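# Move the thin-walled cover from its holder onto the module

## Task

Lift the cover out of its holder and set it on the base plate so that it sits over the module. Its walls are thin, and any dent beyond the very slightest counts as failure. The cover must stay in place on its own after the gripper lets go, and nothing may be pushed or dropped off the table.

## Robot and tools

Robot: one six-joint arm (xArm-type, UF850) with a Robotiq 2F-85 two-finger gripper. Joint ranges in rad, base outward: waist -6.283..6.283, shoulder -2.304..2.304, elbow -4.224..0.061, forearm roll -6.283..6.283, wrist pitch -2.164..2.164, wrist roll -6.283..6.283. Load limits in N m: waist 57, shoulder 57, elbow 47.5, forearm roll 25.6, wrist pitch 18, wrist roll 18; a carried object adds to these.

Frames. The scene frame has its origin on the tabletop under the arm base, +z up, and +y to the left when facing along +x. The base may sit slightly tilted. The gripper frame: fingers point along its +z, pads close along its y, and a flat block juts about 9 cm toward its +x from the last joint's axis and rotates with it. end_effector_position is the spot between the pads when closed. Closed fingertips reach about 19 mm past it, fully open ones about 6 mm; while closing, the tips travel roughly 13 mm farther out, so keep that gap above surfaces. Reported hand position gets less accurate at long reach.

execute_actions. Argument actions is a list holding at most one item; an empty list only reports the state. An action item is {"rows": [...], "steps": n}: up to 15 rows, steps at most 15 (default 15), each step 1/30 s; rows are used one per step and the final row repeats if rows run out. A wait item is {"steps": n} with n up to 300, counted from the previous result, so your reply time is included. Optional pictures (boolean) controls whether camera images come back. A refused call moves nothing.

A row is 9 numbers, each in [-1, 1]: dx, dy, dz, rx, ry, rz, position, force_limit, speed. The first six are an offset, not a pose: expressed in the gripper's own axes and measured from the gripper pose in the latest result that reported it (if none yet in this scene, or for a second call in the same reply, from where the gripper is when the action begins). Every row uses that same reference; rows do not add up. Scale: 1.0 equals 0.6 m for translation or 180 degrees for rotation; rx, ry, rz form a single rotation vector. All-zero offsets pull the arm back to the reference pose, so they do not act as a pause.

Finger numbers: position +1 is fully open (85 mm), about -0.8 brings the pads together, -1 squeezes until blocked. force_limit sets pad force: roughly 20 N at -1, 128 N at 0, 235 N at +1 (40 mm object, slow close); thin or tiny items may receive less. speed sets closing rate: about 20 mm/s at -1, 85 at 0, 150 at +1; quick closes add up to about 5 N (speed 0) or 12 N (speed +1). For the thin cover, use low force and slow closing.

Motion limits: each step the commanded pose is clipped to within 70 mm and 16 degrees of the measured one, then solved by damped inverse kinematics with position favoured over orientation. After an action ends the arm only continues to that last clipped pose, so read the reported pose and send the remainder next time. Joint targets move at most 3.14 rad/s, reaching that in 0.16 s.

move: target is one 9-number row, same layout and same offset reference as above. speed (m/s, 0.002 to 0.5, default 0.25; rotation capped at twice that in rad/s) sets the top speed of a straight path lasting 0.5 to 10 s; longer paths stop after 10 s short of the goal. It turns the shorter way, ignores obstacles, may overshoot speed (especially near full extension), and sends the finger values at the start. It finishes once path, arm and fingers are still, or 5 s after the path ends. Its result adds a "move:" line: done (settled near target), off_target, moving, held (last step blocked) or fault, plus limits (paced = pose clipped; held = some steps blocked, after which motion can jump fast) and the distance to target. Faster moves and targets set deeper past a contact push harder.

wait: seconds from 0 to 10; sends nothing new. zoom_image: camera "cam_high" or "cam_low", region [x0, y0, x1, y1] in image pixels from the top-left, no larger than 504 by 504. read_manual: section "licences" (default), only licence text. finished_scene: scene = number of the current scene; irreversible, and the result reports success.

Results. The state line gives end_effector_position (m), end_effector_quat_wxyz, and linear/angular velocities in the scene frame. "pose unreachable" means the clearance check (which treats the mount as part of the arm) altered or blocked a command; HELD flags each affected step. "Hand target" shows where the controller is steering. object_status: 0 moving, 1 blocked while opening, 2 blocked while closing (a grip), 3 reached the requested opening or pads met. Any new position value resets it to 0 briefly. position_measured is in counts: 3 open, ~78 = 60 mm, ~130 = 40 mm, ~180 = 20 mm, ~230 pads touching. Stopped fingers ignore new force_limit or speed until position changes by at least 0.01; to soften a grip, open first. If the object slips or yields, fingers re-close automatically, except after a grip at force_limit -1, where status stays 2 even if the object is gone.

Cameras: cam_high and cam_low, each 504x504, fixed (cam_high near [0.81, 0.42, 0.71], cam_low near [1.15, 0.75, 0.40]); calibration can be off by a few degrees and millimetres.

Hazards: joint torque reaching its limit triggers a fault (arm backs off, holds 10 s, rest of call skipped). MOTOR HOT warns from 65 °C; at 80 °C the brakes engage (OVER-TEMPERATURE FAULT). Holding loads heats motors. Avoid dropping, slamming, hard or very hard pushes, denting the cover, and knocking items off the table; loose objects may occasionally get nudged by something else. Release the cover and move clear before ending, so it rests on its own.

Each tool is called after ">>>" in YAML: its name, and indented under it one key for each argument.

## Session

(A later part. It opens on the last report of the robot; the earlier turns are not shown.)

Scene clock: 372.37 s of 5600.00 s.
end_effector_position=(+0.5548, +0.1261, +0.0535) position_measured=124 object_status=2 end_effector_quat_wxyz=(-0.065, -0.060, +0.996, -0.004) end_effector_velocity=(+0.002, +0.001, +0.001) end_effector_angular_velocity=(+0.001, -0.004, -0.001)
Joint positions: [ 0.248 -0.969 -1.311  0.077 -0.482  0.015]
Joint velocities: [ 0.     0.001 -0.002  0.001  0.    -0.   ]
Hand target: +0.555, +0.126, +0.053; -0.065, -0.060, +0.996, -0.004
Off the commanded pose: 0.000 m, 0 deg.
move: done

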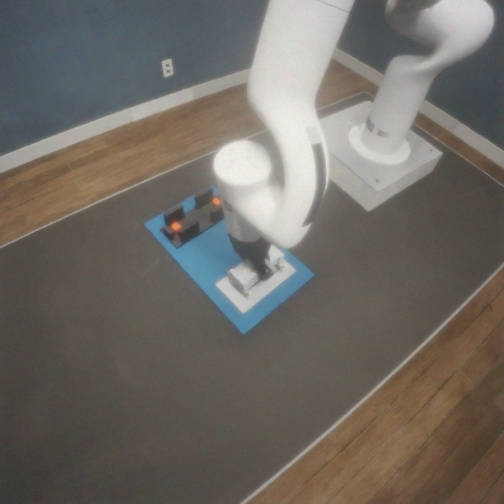

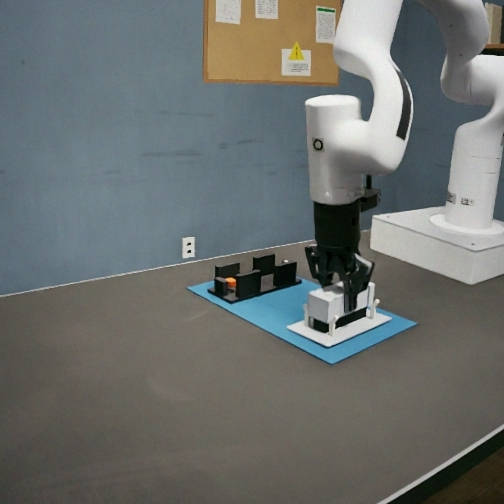

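>>> move:
  target: [0.0015,0.002,-0.011,0,0,0,-0.98,-0.74,-1]
  speed: 0.007

>>> zoom_image:
  camera: "cam_low"
  region: [295, 270, 385, 345]

>>> zoom_image:
  camera: "cam_high"
  region: [220, 240, 300, 310]

Scene clock: 381.03 s of 5600.00 s.
end_effector_position=(+0.5546, +0.1272, +0.0601) position_measured=124 object_status=2 end_effector_quat_wxyz=(-0.065, -0.060, +0.996, -0.004) end_effector_velocity=(+0.001, +0.000, +0.001) end_effector_angular_velocity=(+0.000, -0.001, -0.000)
Joint positions: [ 0.249 -0.956 -1.307  0.076 -0.49   0.018]
Joint velocities: [ 0.     0.002 -0.     0.    -0.001  0.   ]
Hand target: +0.555, +0.127, +0.060; -0.065, -0.060, +0.996, -0.004
Off the commanded pose: 0.000 m, 0 deg.
After step 90, 4.47 s passed at rest.
move: done

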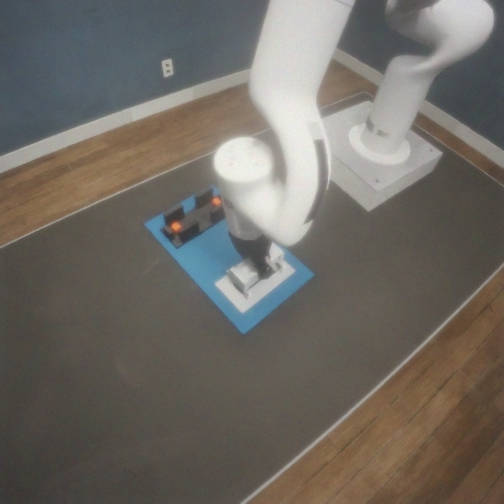

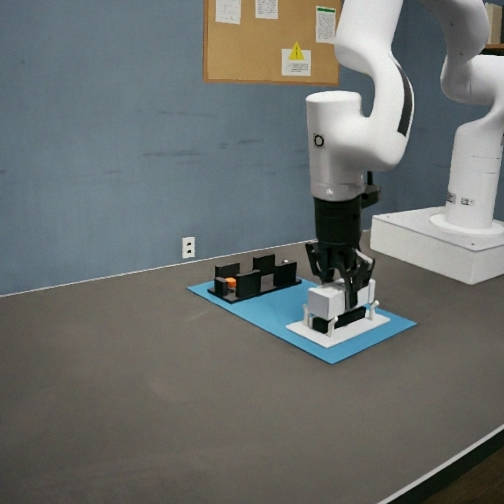

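Region (295, 270, 385, 345) of cam_low's 504x504 image, scaled by 5.600, with more detail than that image has.

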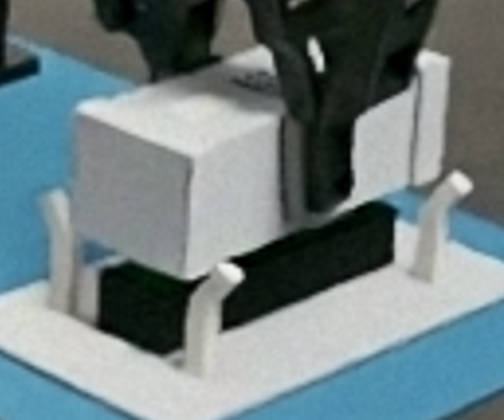

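Region (220, 240, 300, 310) of cam_high's 504x504 image, scaled by 6.300, with more detail than that image has; it fills the top 441 rows of this view, and the rest is white.

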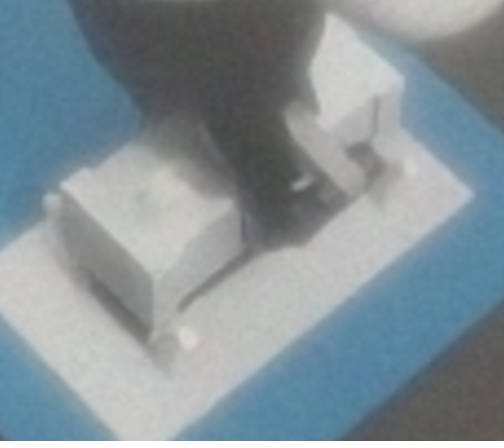

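>>> move:
  target: [-0.007,0.002,-0.001,0,0,0,-0.98,-0.74,-1]
  speed: 0.007

>>> move:
  target: [-0.0022,0,0.0165,0,0,0,-0.98,-0.74,-1]
  speed: 0.005

>>> zoom_image:
  camera: "cam_low"
  region: [295, 270, 385, 345]

>>> zoom_image:
  camera: "cam_high"
  region: [220, 240, 300, 310]

Scene clock: 394.67 s of 5600.00 s.
end_effector_position=(+0.5587, +0.1289, +0.0602) position_measured=124 object_status=2 end_effector_quat_wxyz=(-0.065, -0.060, +0.996, -0.004) end_effector_velocity=(-0.001, -0.000, -0.001) end_effector_angular_velocity=(-0.000, +0.002, -0.001)
Joint positions: [ 0.251 -0.963 -1.322  0.076 -0.498  0.02 ]
Joint velocities: [ 0.    -0.001 -0.     0.001 -0.001  0.   ]
Hand target: +0.559, +0.129, +0.060; -0.065, -0.060, +0.996, -0.004
Off the commanded pose: 0.000 m, 0 deg.
After step 90, 9.80 s passed at rest.
move: done

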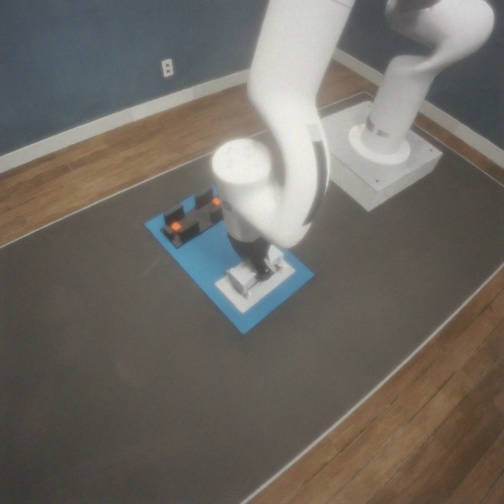

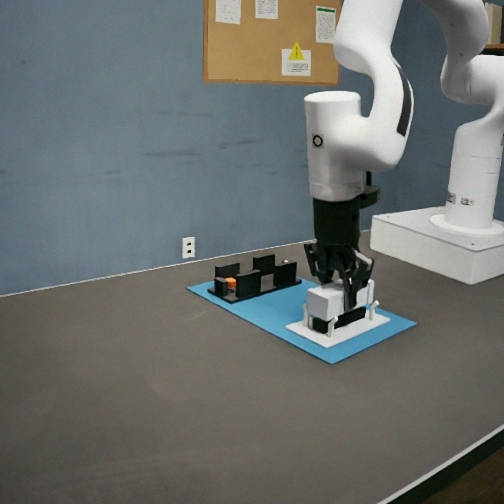

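Scene clock: 396.87 s of 5600.00 s.
end_effector_position=(+0.5587, +0.1290, +0.0502) position_measured=124 object_status=2 end_effector_quat_wxyz=(-0.065, -0.060, +0.996, -0.004) end_effector_velocity=(-0.000, -0.000, -0.000) end_effector_angular_velocity=(-0.000, +0.000, -0.000)
Joint positions: [ 0.251 -0.983 -1.329  0.078 -0.485  0.018]
Joint velocities: [-0.    -0.    -0.    -0.001  0.     0.   ]
Hand target: +0.559, +0.129, +0.050; -0.065, -0.060, +0.996, -0.004
Off the commanded pose: 0.000 m, 0 deg.
move: done

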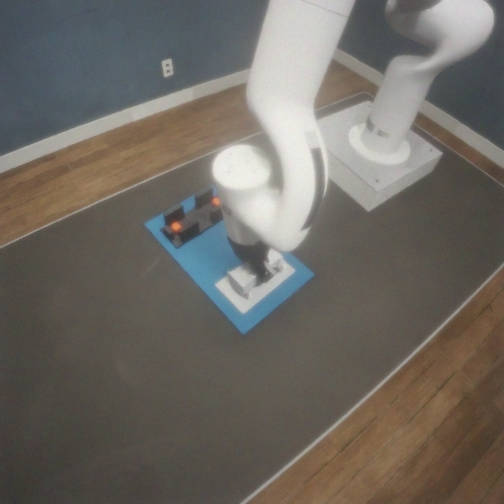

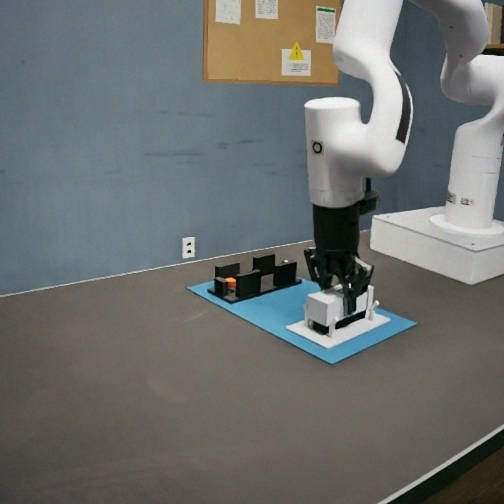

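Region (295, 270, 385, 345) of cam_low's 504x504 image, scaled by 5.600, with more detail than that image has.

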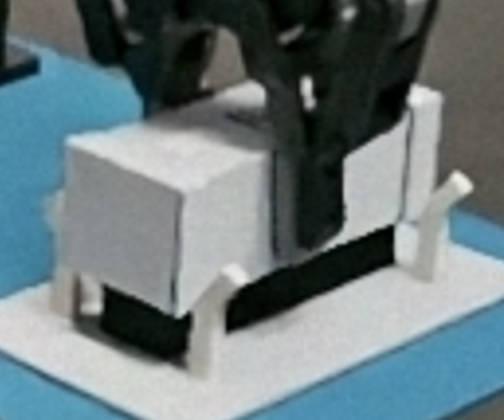

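Region (220, 240, 300, 310) of cam_high's 504x504 image, scaled by 6.300, with more detail than that image has; it fills the top 441 rows of this view, and the rest is white.

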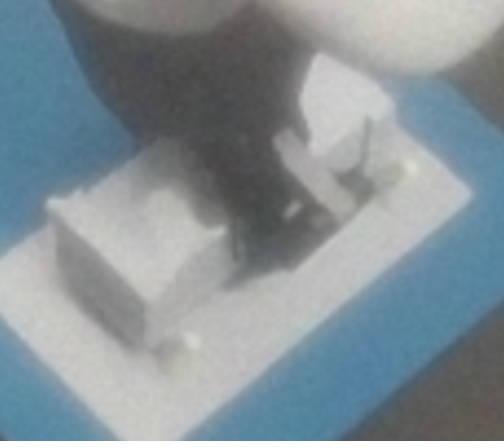

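>>> move:
  target: [-0.0018,-0.0008,0.0135,0,0,0,-0.98,-0.74,-1]
  speed: 0.005

>>> zoom_image:
  camera: "cam_low"
  region: [295, 270, 385, 345]

Scene clock: 403.00 s of 5600.00 s.
end_effector_position=(+0.5587, +0.1285, +0.0420) position_measured=124 object_status=2 end_effector_quat_wxyz=(-0.065, -0.060, +0.996, -0.004) end_effector_velocity=(-0.000, -0.000, -0.000) end_effector_angular_velocity=(-0.000, +0.001, +0.001)
Joint positions: [ 0.251 -0.999 -1.335  0.079 -0.475  0.016]
Joint velocities: [-0.    -0.001 -0.    -0.001 -0.    -0.   ]
Hand target: +0.559, +0.129, +0.042; -0.065, -0.060, +0.996, -0.004
Off the commanded pose: 0.000 m, 0 deg.
After step 90, 1.27 s passed at rest.
move: done

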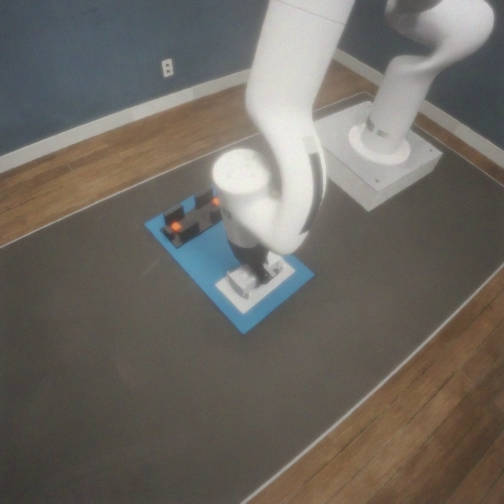

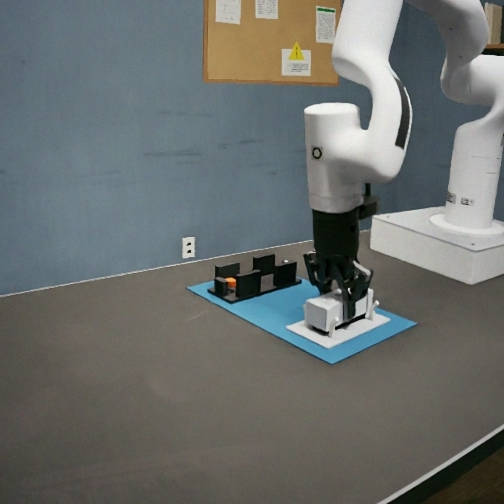

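Region (295, 270, 385, 345) of cam_low's 504x504 image, scaled by 5.600, with more detail than that image has.

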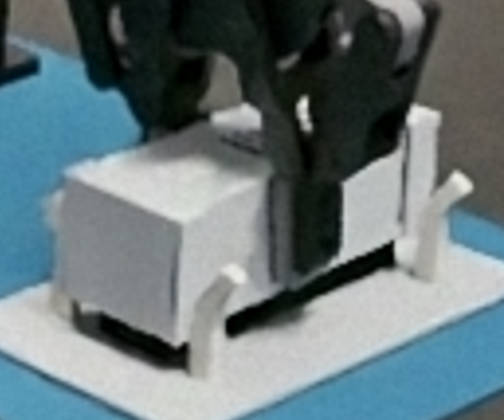

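>>> move:
  target: [-0.0013,0,0.01,0,0,0,-0.98,-0.74,-1]
  speed: 0.004

>>> zoom_image:
  camera: "cam_low"
  region: [295, 270, 385, 345]

Scene clock: 411.30 s of 5600.00 s.
end_effector_position=(+0.5586, +0.1285, +0.0360) position_measured=124 object_status=2 end_effector_quat_wxyz=(-0.066, -0.060, +0.996, -0.004) end_effector_velocity=(-0.000, +0.000, -0.000) end_effector_angular_velocity=(+0.000, +0.001, -0.001)
Joint positions: [ 0.251 -1.011 -1.34   0.08  -0.468  0.015]
Joint velocities: [ 0.    -0.     0.001  0.001 -0.    -0.   ]
Hand target: +0.559, +0.129, +0.036; -0.065, -0.060, +0.996, -0.004
Off the commanded pose: 0.000 m, 0 deg.
After step 90, 3.57 s passed at rest.
move: done

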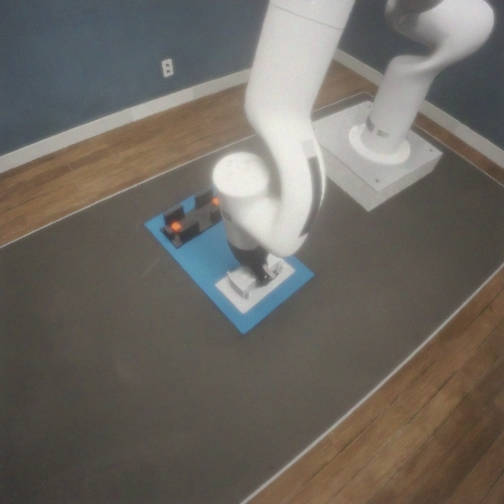

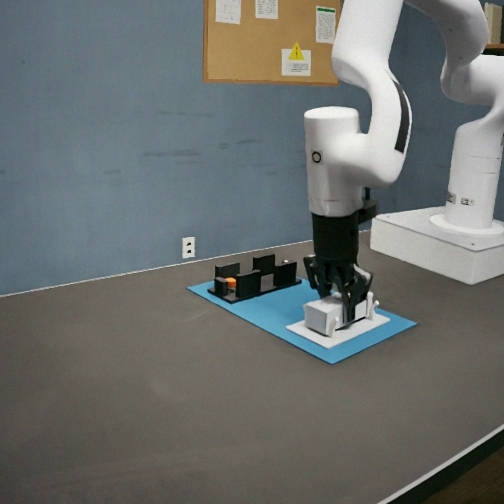

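Region (295, 270, 385, 345) of cam_low's 504x504 image, scaled by 5.600, with more detail than that image has.

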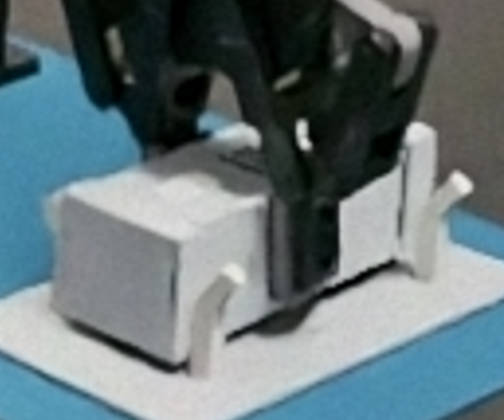

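>>> move:
  target: [-0.0003,0,0.0065,0,-0.009,0,-0.98,-0.74,-1]
  speed: 0.004

>>> zoom_image:
  camera: "cam_low"
  region: [295, 270, 385, 345]

Scene clock: 420.63 s of 5600.00 s.
end_effector_position=(+0.5583, +0.1285, +0.0321) position_measured=124 object_status=2 end_effector_quat_wxyz=(-0.051, -0.060, +0.997, -0.003) end_effector_velocity=(-0.002, -0.000, -0.002) end_effector_angular_velocity=(-0.000, +0.004, -0.002)
Joint positions: [ 0.252 -1.005 -1.315  0.083 -0.422  0.013]
Joint velocities: [ 0.    -0.003  0.002  0.002  0.001 -0.   ]
Hand target: +0.558, +0.128, +0.032; -0.051, -0.060, +0.997, -0.003
Off the commanded pose: 0.000 m, 0 deg.
After step 90, 2.60 s passed at rest.
move: done

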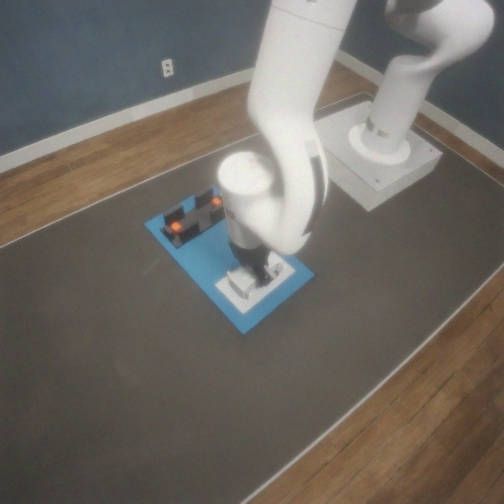

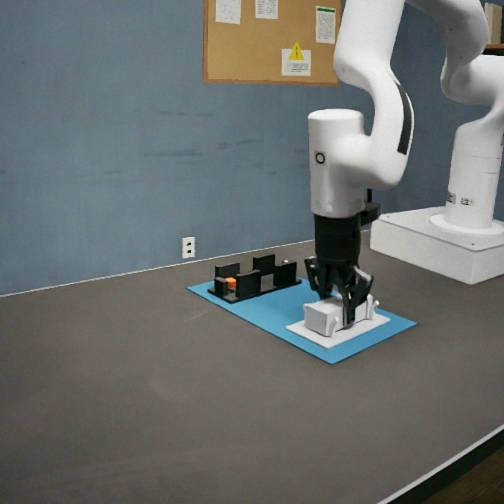

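Region (295, 270, 385, 345) of cam_low's 504x504 image, scaled by 5.600, with more detail than that image has.

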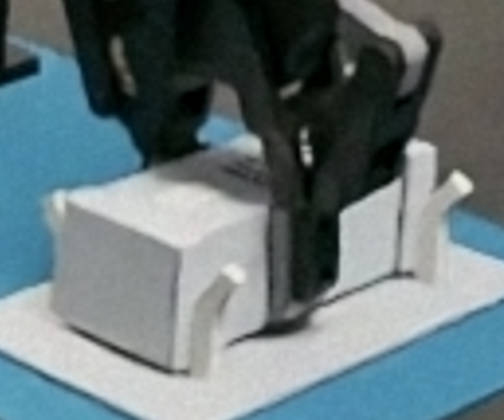

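Nearly seated. One more mm, release, and retreat.

>>> move:
  target: [0,0,0.0017,0,0,0,-0.98,-0.74,-1]
  speed: 0.003

>>> move:
  target: [0,0,0,0,0,0,0.6,-1,-0.6]
  speed: 0.01

>>> move:
  target: [0.015,0,-0.15,0,0,0,0.6,-1,-0.6]
  speed: 0.08

>>> zoom_image:
  camera: "cam_low"
  region: [285, 270, 395, 355]

Scene clock: 429.53 s of 5600.00 s.
end_effector_position=(+0.5583, +0.1285, +0.0311) position_measured=124 object_status=2 end_effector_quat_wxyz=(-0.051, -0.060, +0.997, -0.003) end_effector_velocity=(+0.000, -0.000, -0.000) end_effector_angular_velocity=(-0.001, +0.000, +0.002)
Joint positions: [ 0.252 -1.007 -1.315  0.083 -0.42   0.013]
Joint velocities: [-0.    -0.001 -0.    -0.002 -0.    -0.   ]
Hand target: +0.558, +0.128, +0.031; -0.051, -0.060, +0.997, -0.003
Off the commanded pose: 0.000 m, 0 deg.
After step 90, 5.20 s passed at rest.
move: done

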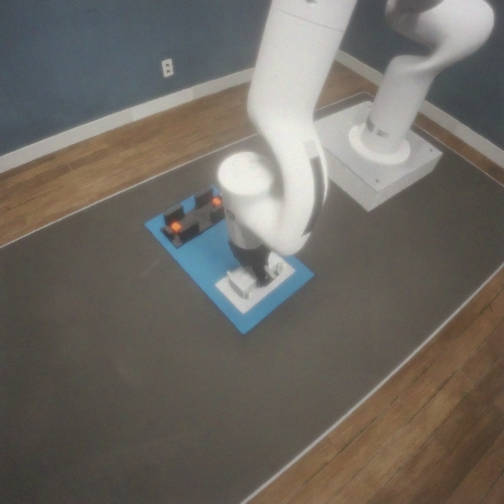

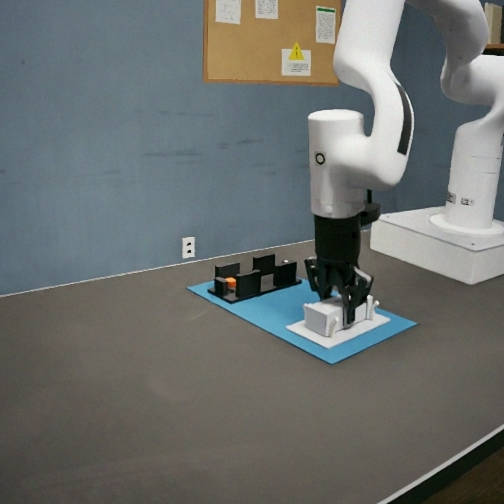

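Scene clock: 430.47 s of 5600.00 s.
end_effector_position=(+0.5583, +0.1285, +0.0311) position_measured=53 object_status=0 end_effector_quat_wxyz=(-0.051, -0.060, +0.997, -0.003) end_effector_velocity=(+0.001, +0.000, +0.001) end_effector_angular_velocity=(+0.000, -0.001, -0.000)
Joint positions: [ 0.252 -1.007 -1.315  0.083 -0.42   0.013]
Joint velocities: [-0.     0.001 -0.     0.     0.     0.   ]
Hand target: +0.558, +0.128, +0.031; -0.051, -0.060, +0.997, -0.003
Off the commanded pose: 0.000 m, 0 deg.
move: done

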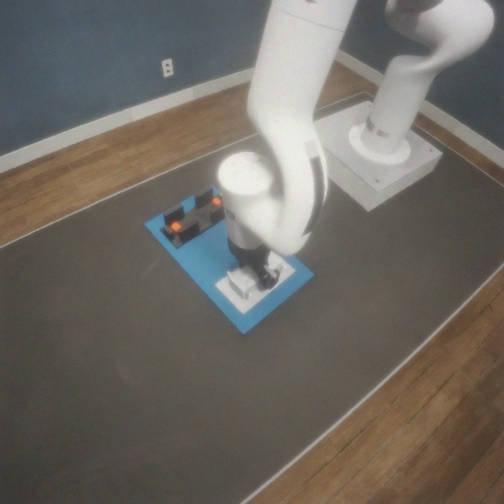

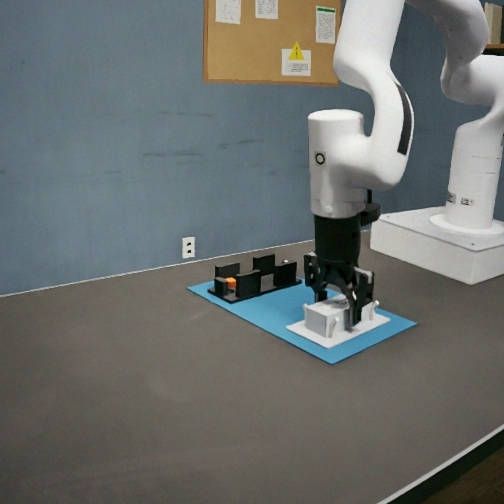

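Scene clock: 431.93 s of 5600.00 s.
end_effector_position=(+0.5583, +0.1285, +0.1213) position_measured=53 object_status=3 end_effector_quat_wxyz=(-0.052, -0.060, +0.997, -0.004) end_effector_velocity=(+0.001, +0.000, +0.001) end_effector_angular_velocity=(+0.001, -0.002, -0.001)
Joint positions: [ 0.249 -0.832 -1.264  0.065 -0.543  0.03 ]
Joint velocities: [-0.     0.001 -0.002  0.001 -0.001  0.   ]
Hand target: +0.558, +0.129, +0.122; -0.051, -0.060, +0.997, -0.004
Off the commanded pose: 0.000 m, 0 deg.
move: done

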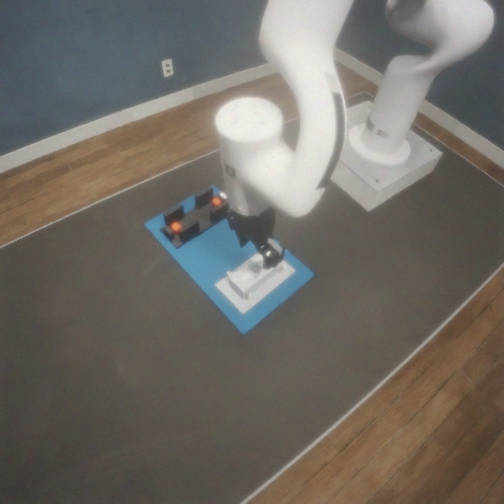

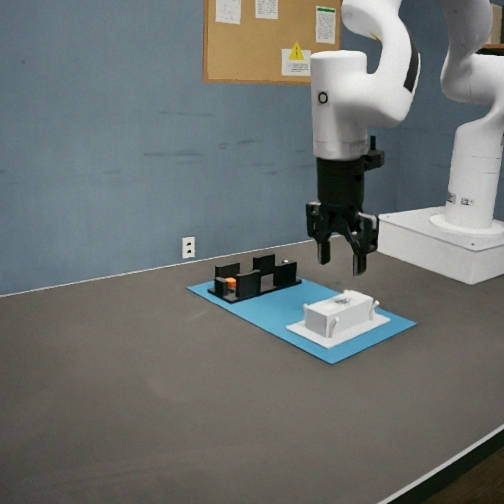

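Region (285, 270, 395, 355) of cam_low's 504x504 image, scaled by 4.582, with more detail than that image has; it fills the top 389 rows of this view, and the rest is white.

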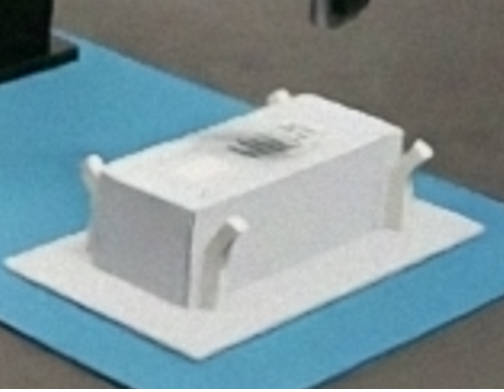

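>>> finished_scene:
  scene: 1

The scene is finished: the task was done.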